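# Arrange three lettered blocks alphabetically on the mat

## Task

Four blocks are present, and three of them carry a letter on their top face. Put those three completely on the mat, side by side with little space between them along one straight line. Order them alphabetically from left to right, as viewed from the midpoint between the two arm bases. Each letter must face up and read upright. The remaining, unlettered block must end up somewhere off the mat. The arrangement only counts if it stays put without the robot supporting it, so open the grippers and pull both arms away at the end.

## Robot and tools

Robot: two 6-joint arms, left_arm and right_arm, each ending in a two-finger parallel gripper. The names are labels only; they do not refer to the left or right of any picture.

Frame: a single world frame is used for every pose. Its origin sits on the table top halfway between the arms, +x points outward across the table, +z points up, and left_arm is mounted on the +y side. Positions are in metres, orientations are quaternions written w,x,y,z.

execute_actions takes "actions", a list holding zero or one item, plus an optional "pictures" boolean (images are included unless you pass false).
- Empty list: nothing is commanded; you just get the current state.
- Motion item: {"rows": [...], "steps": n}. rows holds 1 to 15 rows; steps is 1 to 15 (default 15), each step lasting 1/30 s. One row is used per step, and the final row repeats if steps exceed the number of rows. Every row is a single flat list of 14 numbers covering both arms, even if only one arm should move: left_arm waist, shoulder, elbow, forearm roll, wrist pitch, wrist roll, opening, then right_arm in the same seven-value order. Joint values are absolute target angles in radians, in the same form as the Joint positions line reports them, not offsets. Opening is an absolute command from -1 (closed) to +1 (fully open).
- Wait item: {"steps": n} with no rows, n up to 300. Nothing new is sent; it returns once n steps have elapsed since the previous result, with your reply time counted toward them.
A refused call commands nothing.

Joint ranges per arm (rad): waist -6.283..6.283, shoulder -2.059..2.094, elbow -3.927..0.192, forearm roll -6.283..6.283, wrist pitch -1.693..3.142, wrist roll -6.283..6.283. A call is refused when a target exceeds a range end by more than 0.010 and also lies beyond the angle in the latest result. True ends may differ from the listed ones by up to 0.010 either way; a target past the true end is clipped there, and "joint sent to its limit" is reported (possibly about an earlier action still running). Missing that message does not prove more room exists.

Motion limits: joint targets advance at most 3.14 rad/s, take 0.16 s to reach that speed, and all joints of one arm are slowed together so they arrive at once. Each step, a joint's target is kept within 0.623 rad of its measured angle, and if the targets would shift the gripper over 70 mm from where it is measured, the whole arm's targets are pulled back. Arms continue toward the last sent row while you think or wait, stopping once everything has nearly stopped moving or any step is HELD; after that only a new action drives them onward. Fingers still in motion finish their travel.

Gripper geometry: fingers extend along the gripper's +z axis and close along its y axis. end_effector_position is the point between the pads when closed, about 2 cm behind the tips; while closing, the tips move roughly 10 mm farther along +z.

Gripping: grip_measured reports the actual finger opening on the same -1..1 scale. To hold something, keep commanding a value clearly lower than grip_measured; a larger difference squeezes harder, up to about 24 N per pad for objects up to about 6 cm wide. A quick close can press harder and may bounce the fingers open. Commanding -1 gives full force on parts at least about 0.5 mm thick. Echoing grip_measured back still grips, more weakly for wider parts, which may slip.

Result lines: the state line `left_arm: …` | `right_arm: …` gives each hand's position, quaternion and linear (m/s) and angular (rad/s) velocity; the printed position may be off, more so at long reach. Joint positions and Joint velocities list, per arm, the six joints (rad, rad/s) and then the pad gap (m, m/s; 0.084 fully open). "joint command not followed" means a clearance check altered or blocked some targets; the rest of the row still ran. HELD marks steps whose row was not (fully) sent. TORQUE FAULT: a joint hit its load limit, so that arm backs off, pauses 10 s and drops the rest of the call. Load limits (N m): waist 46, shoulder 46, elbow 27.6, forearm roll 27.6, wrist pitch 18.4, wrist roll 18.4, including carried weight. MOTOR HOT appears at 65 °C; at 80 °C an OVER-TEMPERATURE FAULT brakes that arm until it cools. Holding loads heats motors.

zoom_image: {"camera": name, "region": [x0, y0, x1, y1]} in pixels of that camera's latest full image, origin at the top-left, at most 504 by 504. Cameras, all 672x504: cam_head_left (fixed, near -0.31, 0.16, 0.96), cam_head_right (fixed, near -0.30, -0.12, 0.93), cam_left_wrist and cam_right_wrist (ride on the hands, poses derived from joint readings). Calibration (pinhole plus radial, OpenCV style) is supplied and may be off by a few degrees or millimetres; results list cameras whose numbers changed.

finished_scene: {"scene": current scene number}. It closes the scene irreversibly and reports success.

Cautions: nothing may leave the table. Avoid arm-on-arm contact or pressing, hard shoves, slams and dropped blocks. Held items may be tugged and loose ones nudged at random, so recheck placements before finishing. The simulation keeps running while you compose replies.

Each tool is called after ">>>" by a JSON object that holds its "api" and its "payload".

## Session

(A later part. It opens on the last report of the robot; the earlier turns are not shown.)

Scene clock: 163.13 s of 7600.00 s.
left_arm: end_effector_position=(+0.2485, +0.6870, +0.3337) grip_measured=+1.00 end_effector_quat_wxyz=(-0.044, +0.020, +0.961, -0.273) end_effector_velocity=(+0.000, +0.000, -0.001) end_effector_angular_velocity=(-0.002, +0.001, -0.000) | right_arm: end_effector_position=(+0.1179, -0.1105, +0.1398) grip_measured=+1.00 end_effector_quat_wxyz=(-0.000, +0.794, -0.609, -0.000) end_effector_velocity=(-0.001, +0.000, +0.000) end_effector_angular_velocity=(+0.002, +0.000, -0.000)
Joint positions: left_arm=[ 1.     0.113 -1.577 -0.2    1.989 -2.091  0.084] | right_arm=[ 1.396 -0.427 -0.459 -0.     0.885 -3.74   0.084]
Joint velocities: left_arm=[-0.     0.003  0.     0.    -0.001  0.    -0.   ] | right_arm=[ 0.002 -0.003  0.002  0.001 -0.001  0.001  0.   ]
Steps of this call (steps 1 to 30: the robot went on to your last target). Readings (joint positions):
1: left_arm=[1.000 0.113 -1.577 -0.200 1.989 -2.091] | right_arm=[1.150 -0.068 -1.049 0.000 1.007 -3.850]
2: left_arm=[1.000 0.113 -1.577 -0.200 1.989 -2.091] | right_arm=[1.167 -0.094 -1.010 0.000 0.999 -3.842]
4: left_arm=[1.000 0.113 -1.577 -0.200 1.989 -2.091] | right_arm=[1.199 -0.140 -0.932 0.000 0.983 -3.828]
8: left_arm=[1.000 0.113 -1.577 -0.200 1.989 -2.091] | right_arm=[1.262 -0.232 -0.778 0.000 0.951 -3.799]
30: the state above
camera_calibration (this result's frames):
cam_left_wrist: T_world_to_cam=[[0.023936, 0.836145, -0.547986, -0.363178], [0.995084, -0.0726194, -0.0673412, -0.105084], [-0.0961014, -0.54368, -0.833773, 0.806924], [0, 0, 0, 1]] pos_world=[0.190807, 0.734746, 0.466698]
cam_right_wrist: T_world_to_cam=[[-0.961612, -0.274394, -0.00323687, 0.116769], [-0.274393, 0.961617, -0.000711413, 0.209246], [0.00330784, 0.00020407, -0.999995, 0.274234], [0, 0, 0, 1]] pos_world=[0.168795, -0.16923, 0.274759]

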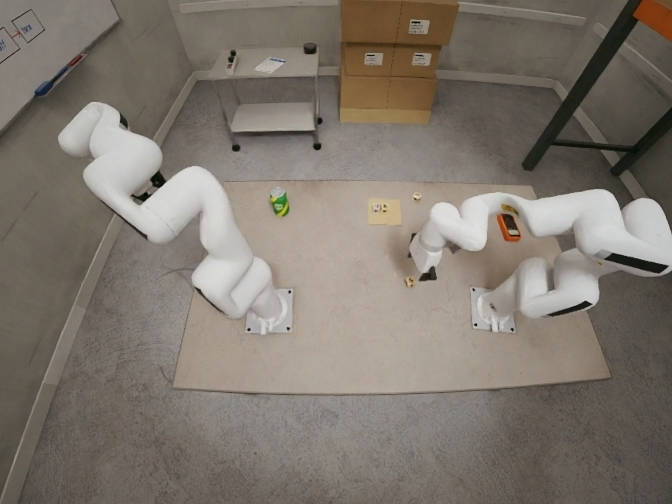

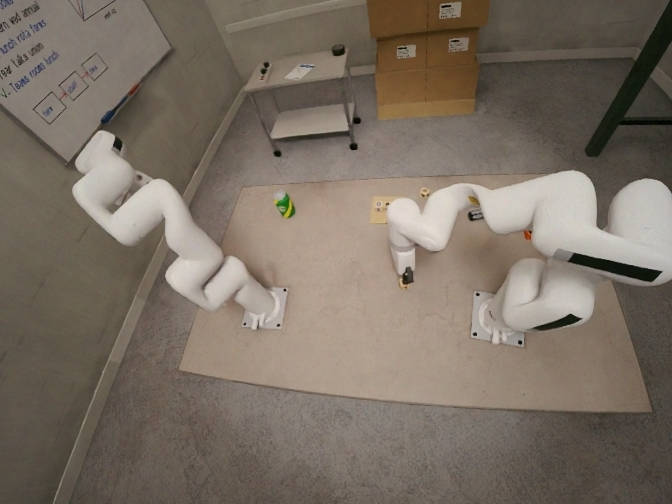

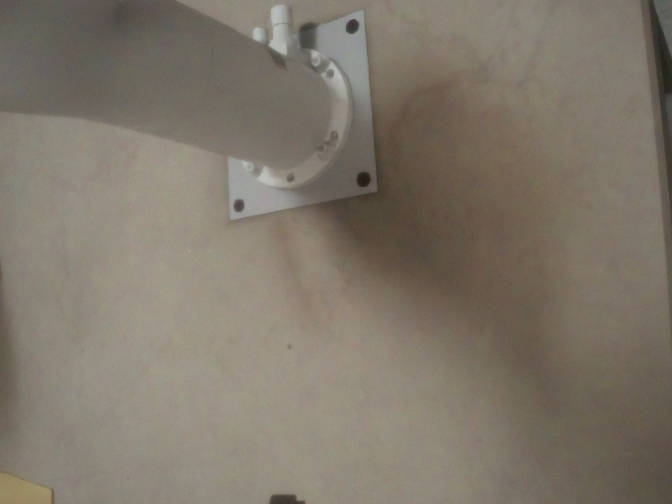

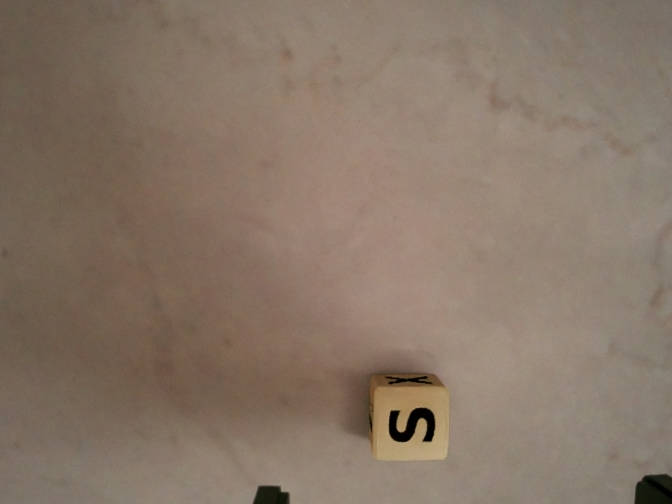

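>>> {"api": "execute_actions", "payload": {"actions": [{"rows":[[1,0.113,-1.577,-0.2,1.989,-2.091,1,1.38,-0.273,-0.382,0,0.655,-3.756,1]],"steps":10}], "pictures": false}}

>>> {"api": "execute_actions", "payload": {"actions": [{"rows":[[1,0.113,-1.577,-0.2,1.989,-2.091,1,1.38,-0.081,-0.354,0,0.435,-3.756,0.5]]}], "pictures": false}}

>>> {"api": "execute_actions", "payload": {"actions": [{"rows":[[1,0.113,-1.577,-0.2,1.989,-2.091,1,1.38,-0.081,-0.354,0,0.435,-3.756,-0.2],[1,0.113,-1.577,-0.2,1.989,-2.091,1,1.38,-0.081,-0.354,0,0.435,-3.756,-0.2],[1,0.113,-1.577,-0.2,1.989,-2.091,1,1.38,-0.081,-0.354,0,0.435,-3.756,-0.25],[1,0.113,-1.577,-0.2,1.989,-2.091,1,1.38,-0.081,-0.354,0,0.435,-3.756,-0.3],[1,0.113,-1.577,-0.2,1.989,-2.091,1,1.38,-0.081,-0.354,0,0.435,-3.756,-0.75]],"steps":13}], "pictures": false}}

>>> {"api": "execute_actions", "payload": {"actions": [{"rows":[[1,0.113,-1.577,-0.2,1.989,-2.091,1,1.38,-0.273,-0.382,0,0.655,-3.756,-0.75]],"steps":9}], "pictures": false}}

>>> {"api": "execute_actions", "payload": {"actions": [{"rows":[[1,0.113,-1.577,-0.2,1.989,-2.091,1,0.797,0.437,-1.276,0,0.839,-4.033,-0.75]]}], "pictures": false}}

>>> {"api": "execute_actions", "payload": {"actions": [{"steps":28}]}}

>>> {"api": "execute_actions", "payload": {"actions": [{"rows":[[1,0.113,-1.577,-0.2,1.989,-2.091,1,0.797,0.457,-1.272,0,0.815,-4.033,-0.75],[1,0.113,-1.577,-0.2,1.989,-2.091,1,0.797,0.475,-1.268,0,0.793,-4.033,-0.75],[1,0.113,-1.577,-0.2,1.989,-2.091,1,0.797,0.49,-1.265,0,0.775,-4.033,-0.75],[1,0.113,-1.577,-0.2,1.989,-2.091,1,0.797,0.503,-1.262,0,0.759,-4.033,-0.75],[1,0.113,-1.577,-0.2,1.989,-2.091,1,0.797,0.514,-1.26,0,0.746,-4.033,-0.75],[1,0.113,-1.577,-0.2,1.989,-2.091,1,0.797,0.523,-1.258,0,0.735,-4.033,-0.75],[1,0.113,-1.577,-0.2,1.989,-2.091,1,0.797,0.531,-1.256,0,0.725,-4.033,-0.75]]}], "pictures": false}}

>>> {"api": "execute_actions", "payload": {"actions": [{"rows":[[1,0.113,-1.577,-0.2,1.989,-2.091,1,0.797,0.531,-1.256,0,0.725,-4.033,-0.75],[1,0.113,-1.577,-0.2,1.989,-2.091,1,0.797,0.531,-1.256,0,0.725,-4.033,-0.75],[1,0.113,-1.577,-0.2,1.989,-2.091,1,0.797,0.531,-1.256,0,0.725,-4.033,-0.75],[1,0.113,-1.577,-0.2,1.989,-2.091,1,0.797,0.531,-1.256,0,0.725,-4.033,1]],"steps":12}], "pictures": false}}

>>> {"api": "execute_actions", "payload": {"actions": [{"rows":[[1,0.113,-1.577,-0.2,1.989,-2.091,1,0.797,0.437,-1.276,0,0.839,-4.033,1]],"steps":7}], "pictures": false}}

>>> {"api": "execute_actions", "payload": {"actions": [{"rows":[[1,0.113,-1.577,-0.2,1.989,-2.091,1,0.88,0.25,-1.6,0,1.35,-3.95,1]]}], "pictures": false}}

>>> {"api": "execute_actions", "payload": {"actions": [{"steps":12}]}}

Scene clock: 198.37 s of 7600.00 s.
left_arm: end_effector_position=(+0.2485, +0.6870, +0.3337) grip_measured=+1.00 end_effector_quat_wxyz=(-0.044, +0.020, +0.961, -0.273) end_effector_velocity=(+0.000, -0.000, +0.000) end_effector_angular_velocity=(+0.001, -0.000, -0.001) | right_arm: end_effector_position=(+0.1213, -0.1154, +0.0789) grip_measured=+1.00 end_effector_quat_wxyz=(+0.005, +0.793, -0.609, +0.002) end_effector_velocity=(+0.017, +0.039, +0.001) end_effector_angular_velocity=(+0.134, -0.050, +0.006)
Joint positions: left_arm=[ 1.     0.113 -1.577 -0.2    1.989 -2.091  0.084] | right_arm=[ 1.38  -0.275 -0.381  0.     0.667 -3.755  0.084]
Joint velocities: left_arm=[-0.001 -0.001 -0.     0.    -0.    -0.    -0.   ] | right_arm=[-0.007  0.054 -0.015 -0.001 -0.182 -0.012  0.   ]
Steps of this call (steps 1 to 15: the robot went on to your last target; steps 16 to 90: nothing new was sent; then 31.90 s passed at rest; steps 91 to 100: all 10 steps of this action). Readings (joint positions):
91: left_arm=[1.000 0.113 -1.577 -0.200 1.989 -2.091] | right_arm=[1.396 -0.427 -0.458 -0.000 0.885 -3.740]
92: left_arm=[1.000 0.113 -1.577 -0.200 1.989 -2.091] | right_arm=[1.396 -0.424 -0.457 -0.000 0.878 -3.740]
94: left_arm=[1.000 0.113 -1.577 -0.200 1.989 -2.091] | right_arm=[1.392 -0.392 -0.443 -0.000 0.823 -3.744]
98: left_arm=[1.000 0.113 -1.577 -0.200 1.989 -2.091] | right_arm=[1.382 -0.287 -0.386 0.000 0.687 -3.754]
100: the state above

Scene clock: 198.87 s of 7600.00 s.
left_arm: end_effector_position=(+0.2485, +0.6870, +0.3337) grip_measured=+1.00 end_effector_quat_wxyz=(-0.044, +0.020, +0.961, -0.273) end_effector_velocity=(+0.000, -0.000, +0.000) end_effector_angular_velocity=(-0.001, +0.000, -0.001) | right_arm: end_effector_position=(+0.1228, -0.1116, +0.0264) grip_measured=+0.49 end_effector_quat_wxyz=(-0.001, +0.794, -0.608, -0.000) end_effector_velocity=(-0.001, -0.002, -0.003) end_effector_angular_velocity=(-0.001, +0.000, -0.002)
Joint positions: left_arm=[ 1.     0.113 -1.577 -0.2    1.989 -2.091  0.084] | right_arm=[ 1.38  -0.083 -0.355 -0.     0.436 -3.756  0.065]
Joint velocities: left_arm=[-0.001 -0.    -0.     0.     0.001  0.     0.   ] | right_arm=[-0.     0.006  0.008 -0.    -0.012  0.001 -0.   ]
Steps of this call (steps 1 to 15: all 15 steps of this action). Readings (joint positions):
1: left_arm=[1.000 0.113 -1.577 -0.200 1.989 -2.091] | right_arm=[1.380 -0.274 -0.382 0.000 0.661 -3.756]
2: left_arm=[1.000 0.113 -1.577 -0.200 1.989 -2.091] | right_arm=[1.380 -0.271 -0.383 -0.000 0.652 -3.756]
4: left_arm=[1.000 0.113 -1.577 -0.200 1.989 -2.091] | right_arm=[1.380 -0.228 -0.380 -0.000 0.594 -3.756]
8: left_arm=[1.000 0.113 -1.577 -0.200 1.989 -2.091] | right_arm=[1.380 -0.100 -0.354 0.000 0.464 -3.756]
15: the state above

Scene clock: 199.30 s of 7600.00 s.
left_arm: end_effector_position=(+0.2485, +0.6870, +0.3337) grip_measured=+1.00 end_effector_quat_wxyz=(-0.044, +0.020, +0.961, -0.273) end_effector_velocity=(+0.000, -0.000, -0.000) end_effector_angular_velocity=(-0.001, +0.001, -0.001) | right_arm: end_effector_position=(+0.1226, -0.1122, +0.0257) grip_measured=-0.33 end_effector_quat_wxyz=(-0.000, +0.794, -0.608, -0.000) end_effector_velocity=(-0.000, -0.000, -0.000) end_effector_angular_velocity=(-0.001, +0.000, +0.000)
Joint positions: left_arm=[ 1.     0.113 -1.577 -0.2    1.989 -2.091  0.084] | right_arm=[ 1.38  -0.082 -0.354  0.     0.435 -3.756  0.03 ]
Joint velocities: left_arm=[-0.     0.001 -0.    -0.     0.001  0.    -0.   ] | right_arm=[ 0.     0.001  0.     0.    -0.    -0.     0.   ]
Steps of this call (steps 1 to 13: all 13 steps of this action). Readings (joint positions):
1: left_arm=[1.000 0.113 -1.577 -0.200 1.989 -2.091] | right_arm=[1.380 -0.083 -0.355 -0.000 0.435 -3.756]
2: left_arm=[1.000 0.113 -1.577 -0.200 1.989 -2.091] | right_arm=[1.380 -0.083 -0.355 -0.000 0.435 -3.756]
4: left_arm=[1.000 0.113 -1.577 -0.200 1.989 -2.091] | right_arm=[1.380 -0.082 -0.354 -0.000 0.435 -3.756]
8: left_arm=[1.000 0.113 -1.577 -0.200 1.989 -2.091] | right_arm=[1.380 -0.082 -0.354 0.000 0.435 -3.756]
13: the state above

Scene clock: 199.60 s of 7600.00 s.
left_arm: end_effector_position=(+0.2485, +0.6870, +0.3337) grip_measured=+1.00 end_effector_quat_wxyz=(-0.044, +0.020, +0.961, -0.273) end_effector_velocity=(+0.000, -0.000, +0.000) end_effector_angular_velocity=(+0.000, -0.000, -0.001) | right_arm: end_effector_position=(+0.1239, -0.1084, +0.0793) grip_measured=-0.33 end_effector_quat_wxyz=(-0.006, +0.794, -0.608, -0.002) end_effector_velocity=(-0.010, -0.026, +0.044) end_effector_angular_velocity=(-0.063, +0.023, -0.000)
Joint positions: left_arm=[ 1.     0.113 -1.577 -0.2    1.989 -2.091  0.084] | right_arm=[ 1.38  -0.265 -0.385 -0.     0.637 -3.756  0.03 ]
Joint velocities: left_arm=[-0.001 -0.    -0.     0.    -0.     0.001  0.   ] | right_arm=[-0.    -0.195 -0.005  0.001  0.268 -0.001  0.   ]
Steps of this call (steps 1 to 9: all 9 steps of this action). Readings (joint positions):
1: left_arm=[1.000 0.113 -1.577 -0.200 1.989 -2.091] | right_arm=[1.380 -0.082 -0.354 0.000 0.435 -3.756]
2: left_arm=[1.000 0.113 -1.577 -0.200 1.989 -2.091] | right_arm=[1.380 -0.085 -0.355 -0.000 0.442 -3.756]
4: left_arm=[1.000 0.113 -1.577 -0.200 1.989 -2.091] | right_arm=[1.380 -0.128 -0.358 0.000 0.497 -3.756]
8: left_arm=[1.000 0.113 -1.577 -0.200 1.989 -2.091] | right_arm=[1.380 -0.255 -0.383 -0.000 0.626 -3.756]
9: the state above

Scene clock: 200.10 s of 7600.00 s.
left_arm: end_effector_position=(+0.2485, +0.6870, +0.3337) grip_measured=+1.00 end_effector_quat_wxyz=(-0.044, +0.020, +0.961, -0.273) end_effector_velocity=(-0.000, -0.000, +0.000) end_effector_angular_velocity=(+0.000, -0.000, +0.000) | right_arm: end_effector_position=(+0.2870, -0.0769, +0.0784) grip_measured=-0.33 end_effector_quat_wxyz=(+0.024, +0.737, -0.675, +0.001) end_effector_velocity=(+0.396, +0.073, +0.034) end_effector_angular_velocity=(+0.112, -0.074, -0.316)
Joint positions: left_arm=[ 1.     0.113 -1.577 -0.2    1.989 -2.091  0.084] | right_arm=[ 1.047  0.127 -0.836  0.     0.757 -3.914  0.03 ]
Joint velocities: left_arm=[ 0. -0. -0. -0.  0. -0.  0.] | right_arm=[-0.6    0.743 -1.07   0.     0.193 -0.285 -0.   ]
Steps of this call (steps 1 to 15: all 15 steps of this action). Readings (joint positions):
1: left_arm=[1.000 0.113 -1.577 -0.200 1.989 -2.091] | right_arm=[1.380 -0.269 -0.384 -0.000 0.644 -3.756]
2: left_arm=[1.000 0.113 -1.577 -0.200 1.989 -2.091] | right_arm=[1.376 -0.266 -0.387 -0.000 0.651 -3.759]
4: left_arm=[1.000 0.113 -1.577 -0.200 1.989 -2.091] | right_arm=[1.332 -0.218 -0.434 0.000 0.668 -3.781]
8: left_arm=[1.000 0.113 -1.577 -0.200 1.989 -2.091] | right_arm=[1.201 -0.067 -0.586 -0.000 0.707 -3.841]
15: the state above

Scene clock: 201.03 s of 7600.00 s.
left_arm: end_effector_position=(+0.2485, +0.6870, +0.3337) grip_measured=+1.00 end_effector_quat_wxyz=(-0.044, +0.020, +0.961, -0.273) end_effector_velocity=(+0.000, -0.000, +0.000) end_effector_angular_velocity=(+0.001, -0.000, -0.001) | right_arm: end_effector_position=(+0.4554, -0.0860, +0.0795) grip_measured=-0.33 end_effector_quat_wxyz=(-0.000, +0.692, -0.722, +0.000) end_effector_velocity=(+0.002, -0.001, +0.000) end_effector_angular_velocity=(+0.000, -0.001, -0.001)
Joint positions: left_arm=[ 1.     0.113 -1.577 -0.2    1.989 -2.091  0.084] | right_arm=[ 0.797  0.437 -1.276  0.     0.839 -4.033  0.03 ]
Joint velocities: left_arm=[-0.    -0.001 -0.    -0.     0.     0.     0.   ] | right_arm=[-0.003  0.002 -0.003 -0.    -0.    -0.002 -0.   ]
Steps of this call (steps 1 to 28: the robot went on to your last target). Readings (joint positions):
1: left_arm=[1.000 0.113 -1.577 -0.200 1.989 -2.091] | right_arm=[1.027 0.151 -0.872 0.000 0.764 -3.924]
2: left_arm=[1.000 0.113 -1.577 -0.200 1.989 -2.091] | right_arm=[1.007 0.176 -0.907 0.000 0.770 -3.933]
4: left_arm=[1.000 0.113 -1.577 -0.200 1.989 -2.091] | right_arm=[0.967 0.226 -0.978 0.000 0.783 -3.952]
8: left_arm=[1.000 0.113 -1.577 -0.200 1.989 -2.091] | right_arm=[0.888 0.324 -1.117 0.000 0.809 -3.990]
28: the state above
camera_calibration (this result's frames):
cam_left_wrist: T_world_to_cam=[[0.0239363, 0.836145, -0.547986, -0.363178], [0.995084, -0.0726197, -0.0673411, -0.105084], [-0.0961015, -0.54368, -0.833773, 0.806924], [0, 0, 0, 1]] pos_world=[0.190807, 0.734746, 0.466698]
cam_right_wrist: T_world_to_cam=[[-0.999622, 0.0273346, -0.00307452, 0.491078], [0.0273375, 0.999626, -0.00092576, 0.144144], [0.00304806, -0.00100946, -0.999995, 0.212815], [0, 0, 0, 1]] pos_world=[0.486303, -0.157299, 0.214457]

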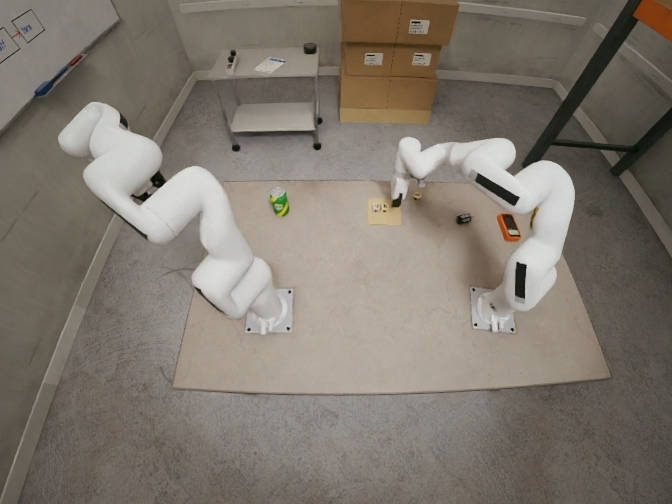

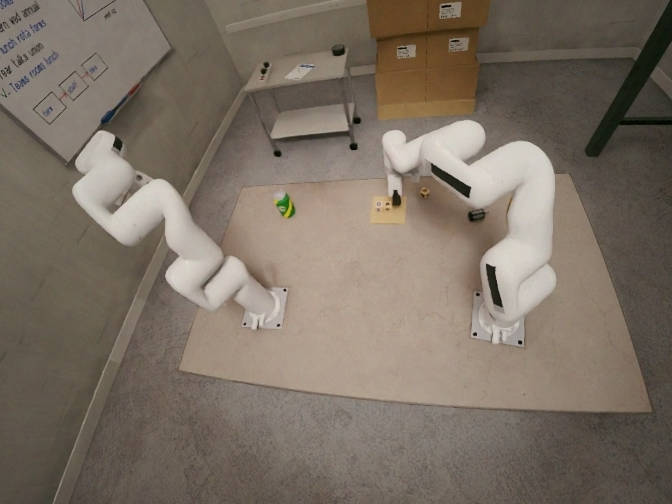

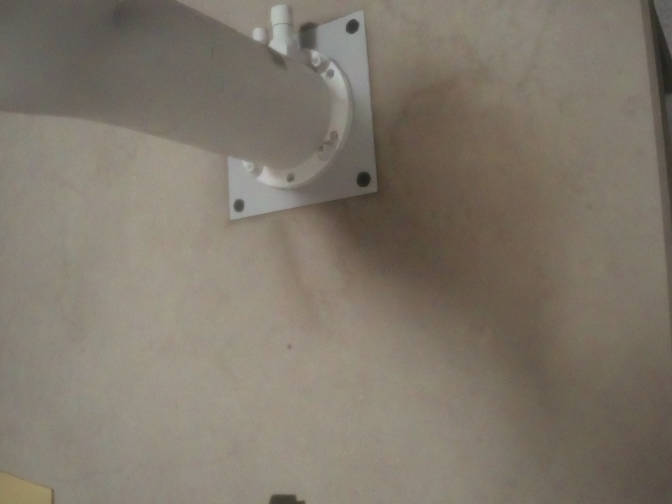

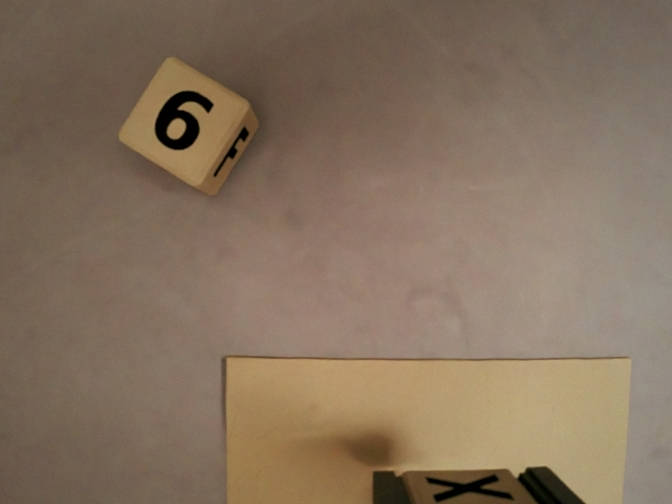

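Scene clock: 201.53 s of 7600.00 s.
left_arm: end_effector_position=(+0.2485, +0.6870, +0.3337) grip_measured=+1.00 end_effector_quat_wxyz=(-0.044, +0.020, +0.961, -0.273) end_effector_velocity=(-0.000, -0.000, -0.001) end_effector_angular_velocity=(-0.003, +0.002, -0.001) | right_arm: end_effector_position=(+0.4560, -0.0858, +0.0303) grip_measured=-0.33 end_effector_quat_wxyz=(-0.001, +0.692, -0.722, +0.000) end_effector_velocity=(+0.006, +0.004, +0.002) end_effector_angular_velocity=(+0.015, -0.021, +0.001)
Joint positions: left_arm=[ 1.     0.113 -1.577 -0.2    1.989 -2.091  0.084] | right_arm=[ 0.797  0.529 -1.257 -0.     0.726 -4.033  0.03 ]
Joint velocities: left_arm=[-0.     0.003  0.     0.     0.001  0.001 -0.   ] | right_arm=[ 0.     0.004 -0.005 -0.001 -0.024  0.     0.   ]
Steps of this call (steps 1 to 15: all 15 steps of this action). Readings (joint positions):
1: left_arm=[1.000 0.113 -1.577 -0.200 1.989 -2.091] | right_arm=[0.797 0.437 -1.276 0.000 0.839 -4.033]
2: left_arm=[1.000 0.113 -1.577 -0.200 1.989 -2.091] | right_arm=[0.797 0.439 -1.276 -0.000 0.835 -4.033]
4: left_arm=[1.000 0.113 -1.577 -0.200 1.989 -2.091] | right_arm=[0.797 0.453 -1.275 -0.000 0.815 -4.033]
8: left_arm=[1.000 0.113 -1.577 -0.200 1.989 -2.091] | right_arm=[0.797 0.505 -1.261 0.000 0.760 -4.033]
15: the state above

Scene clock: 201.93 s of 7600.00 s.
left_arm: end_effector_position=(+0.2485, +0.6870, +0.3337) grip_measured=+1.00 end_effector_quat_wxyz=(-0.044, +0.020, +0.961, -0.273) end_effector_velocity=(+0.000, -0.000, +0.000) end_effector_angular_velocity=(+0.000, +0.000, -0.000) | right_arm: end_effector_position=(+0.4552, -0.0864, +0.0284) grip_measured=+0.98 end_effector_quat_wxyz=(+0.000, +0.692, -0.722, -0.000) end_effector_velocity=(+0.004, +0.003, +0.006) end_effector_angular_velocity=(+0.009, -0.012, +0.001)
Joint positions: left_arm=[ 1.     0.113 -1.577 -0.2    1.989 -2.091  0.084] | right_arm=[ 0.797  0.531 -1.256 -0.     0.725 -4.033  0.083]
Joint velocities: left_arm=[-0.001 -0.001  0.001 -0.     0.    -0.    -0.   ] | right_arm=[ 0.001 -0.007 -0.007  0.    -0.001 -0.001  0.068]
Steps of this call (steps 1 to 12: all 12 steps of this action). Readings (joint positions):
1: left_arm=[1.000 0.113 -1.577 -0.200 1.989 -2.091] | right_arm=[0.797 0.529 -1.257 -0.000 0.726 -4.033]
2: left_arm=[1.000 0.113 -1.577 -0.200 1.989 -2.091] | right_arm=[0.797 0.529 -1.257 -0.000 0.726 -4.033]
4: left_arm=[1.000 0.113 -1.577 -0.200 1.989 -2.091] | right_arm=[0.797 0.529 -1.257 -0.000 0.725 -4.033]
8: left_arm=[1.000 0.113 -1.577 -0.200 1.989 -2.091] | right_arm=[0.797 0.532 -1.255 0.000 0.725 -4.033]
12: the state above

Scene clock: 202.17 s of 7600.00 s.
left_arm: end_effector_position=(+0.2485, +0.6870, +0.3337) grip_measured=+1.00 end_effector_quat_wxyz=(-0.044, +0.020, +0.961, -0.273) end_effector_velocity=(-0.000, +0.000, +0.000) end_effector_angular_velocity=(+0.000, -0.000, +0.000) | right_arm: end_effector_position=(+0.4587, -0.0838, +0.0773) grip_measured=+1.00 end_effector_quat_wxyz=(-0.006, +0.692, -0.722, +0.001) end_effector_velocity=(+0.053, +0.040, +0.215) end_effector_angular_velocity=(+0.140, -0.191, +0.003)
Joint positions: left_arm=[ 1.     0.113 -1.577 -0.2    1.989 -2.091  0.084] | right_arm=[ 0.797  0.445 -1.278 -0.     0.821 -4.033  0.084]
Joint velocities: left_arm=[ 0. -0. -0.  0. -0.  0. -0.] | right_arm=[ 0.002 -0.316 -0.15  -0.001  0.228 -0.001  0.   ]
Steps of this call (steps 1 to 7: all 7 steps of this action). Readings (joint positions):
1: left_arm=[1.000 0.113 -1.577 -0.200 1.989 -2.091] | right_arm=[0.797 0.531 -1.256 -0.000 0.725 -4.033]
2: left_arm=[1.000 0.113 -1.577 -0.200 1.989 -2.091] | right_arm=[0.797 0.529 -1.256 0.000 0.730 -4.033]
4: left_arm=[1.000 0.113 -1.577 -0.200 1.989 -2.091] | right_arm=[0.797 0.500 -1.258 0.000 0.772 -4.033]
7: the state above

Scene clock: 202.67 s of 7600.00 s.
left_arm: end_effector_position=(+0.2485, +0.6870, +0.3337) grip_measured=+1.00 end_effector_quat_wxyz=(-0.044, +0.020, +0.961, -0.273) end_effector_velocity=(-0.000, +0.000, -0.001) end_effector_angular_velocity=(-0.001, +0.001, +0.000) | right_arm: end_effector_position=(+0.4354, -0.0525, +0.2469) grip_measured=+1.00 end_effector_quat_wxyz=(-0.001, +0.692, -0.722, +0.000) end_effector_velocity=(-0.095, +0.027, +0.373) end_effector_angular_velocity=(+0.027, -0.031, +0.006)
Joint positions: left_arm=[ 1.     0.113 -1.577 -0.2    1.989 -2.091  0.084] | right_arm=[ 0.867  0.28  -1.549  0.     1.267 -3.963  0.084]
Joint velocities: left_arm=[ 0.     0.001  0.001 -0.    -0.    -0.     0.   ] | right_arm=[ 0.148 -0.35  -0.577  0.     0.886  0.142  0.   ]
Steps of this call (steps 1 to 15: all 15 steps of this action). Readings (joint positions):
1: left_arm=[1.000 0.113 -1.577 -0.200 1.989 -2.091] | right_arm=[0.797 0.437 -1.282 -0.000 0.828 -4.033]
2: left_arm=[1.000 0.113 -1.577 -0.200 1.989 -2.091] | right_arm=[0.798 0.434 -1.284 -0.000 0.838 -4.032]
4: left_arm=[1.000 0.113 -1.577 -0.200 1.989 -2.091] | right_arm=[0.805 0.422 -1.308 0.000 0.897 -4.023]
8: left_arm=[1.000 0.113 -1.577 -0.200 1.989 -2.091] | right_arm=[0.830 0.364 -1.406 -0.000 1.035 -4.000]
15: the state above

Scene clock: 203.07 s of 7600.00 s.
left_arm: end_effector_position=(+0.2485, +0.6870, +0.3337) grip_measured=+1.00 end_effector_quat_wxyz=(-0.044, +0.020, +0.961, -0.273) end_effector_velocity=(-0.000, +0.000, -0.000) end_effector_angular_velocity=(+0.000, -0.000, +0.001) | right_arm: end_effector_position=(+0.4251, -0.0523, +0.2768) grip_measured=+1.00 end_effector_quat_wxyz=(+0.002, +0.692, -0.722, -0.000) end_effector_velocity=(+0.002, +0.003, +0.017) end_effector_angular_velocity=(+0.021, -0.025, +0.001)
Joint positions: left_arm=[ 1.     0.113 -1.577 -0.2    1.989 -2.091  0.084] | right_arm=[ 0.88   0.252 -1.598 -0.     1.35  -3.95   0.084]
Joint velocities: left_arm=[ 0.001  0.001 -0.     0.    -0.001 -0.    -0.   ] | right_arm=[ 0.002 -0.017 -0.019 -0.     0.003  0.002  0.   ]
Steps of this call (steps 1 to 12: the robot went on to your last target). Readings (joint positions):
1: left_arm=[1.000 0.113 -1.577 -0.200 1.989 -2.091] | right_arm=[0.872 0.268 -1.567 0.000 1.294 -3.959]
2: left_arm=[1.000 0.113 -1.577 -0.200 1.989 -2.091] | right_arm=[0.875 0.260 -1.581 0.000 1.314 -3.956]
4: left_arm=[1.000 0.113 -1.577 -0.200 1.989 -2.091] | right_arm=[0.879 0.250 -1.595 0.000 1.336 -3.952]
8: left_arm=[1.000 0.113 -1.577 -0.200 1.989 -2.091] | right_arm=[0.879 0.253 -1.596 -0.000 1.348 -3.950]
12: the state above
camera_calibration (this result's frames):
cam_left_wrist: T_world_to_cam=[[0.0239359, 0.836145, -0.547986, -0.363178], [0.995084, -0.0726194, -0.0673413, -0.105084], [-0.0961015, -0.54368, -0.833773, 0.806924], [0, 0, 0, 1]] pos_world=[0.190807, 0.734746, 0.466698]
cam_right_wrist: T_world_to_cam=[[-0.999607, 0.0280442, -0.000544343, 0.459893], [0.0280458, 0.999601, -0.00328252, 0.111807], [0.00045207, -0.00329649, -0.999994, 0.411177], [0, 0, 0, 1]] pos_world=[0.45639, -0.123304, 0.411792]

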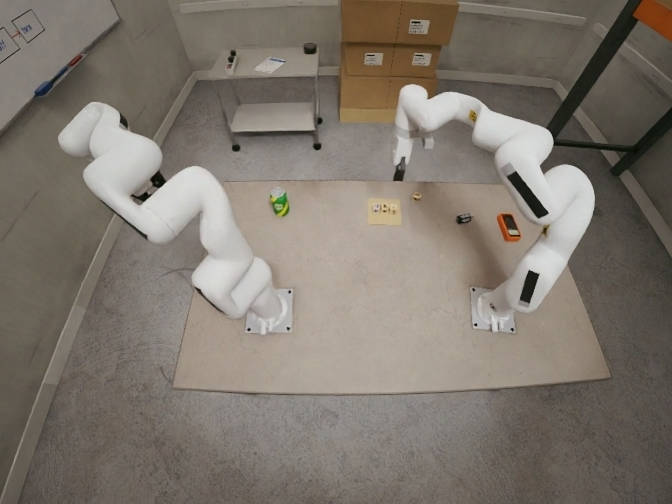

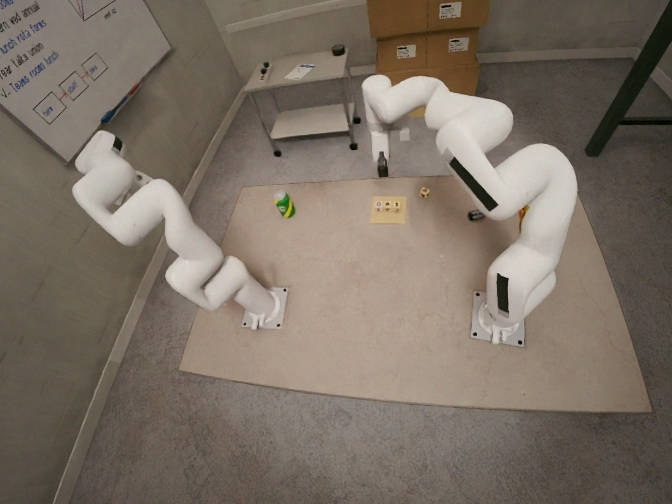

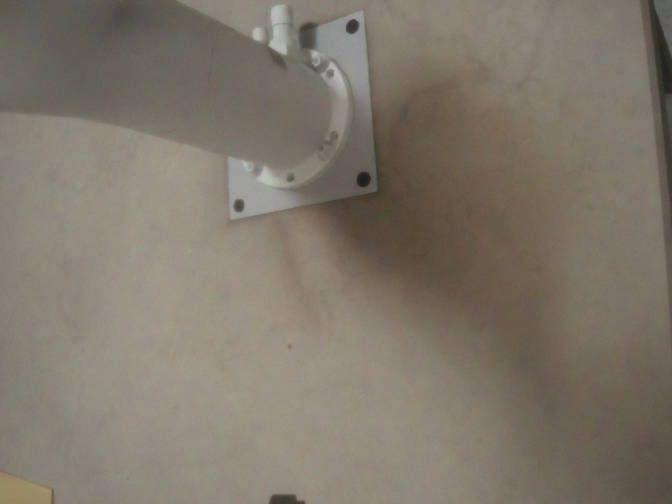

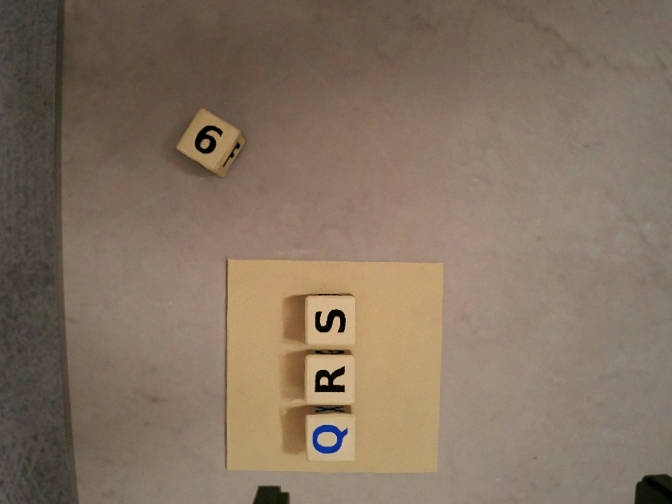

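>>> {"api": "finished_scene", "payload": {"scene": 2}}

The scene is finished: the task was done.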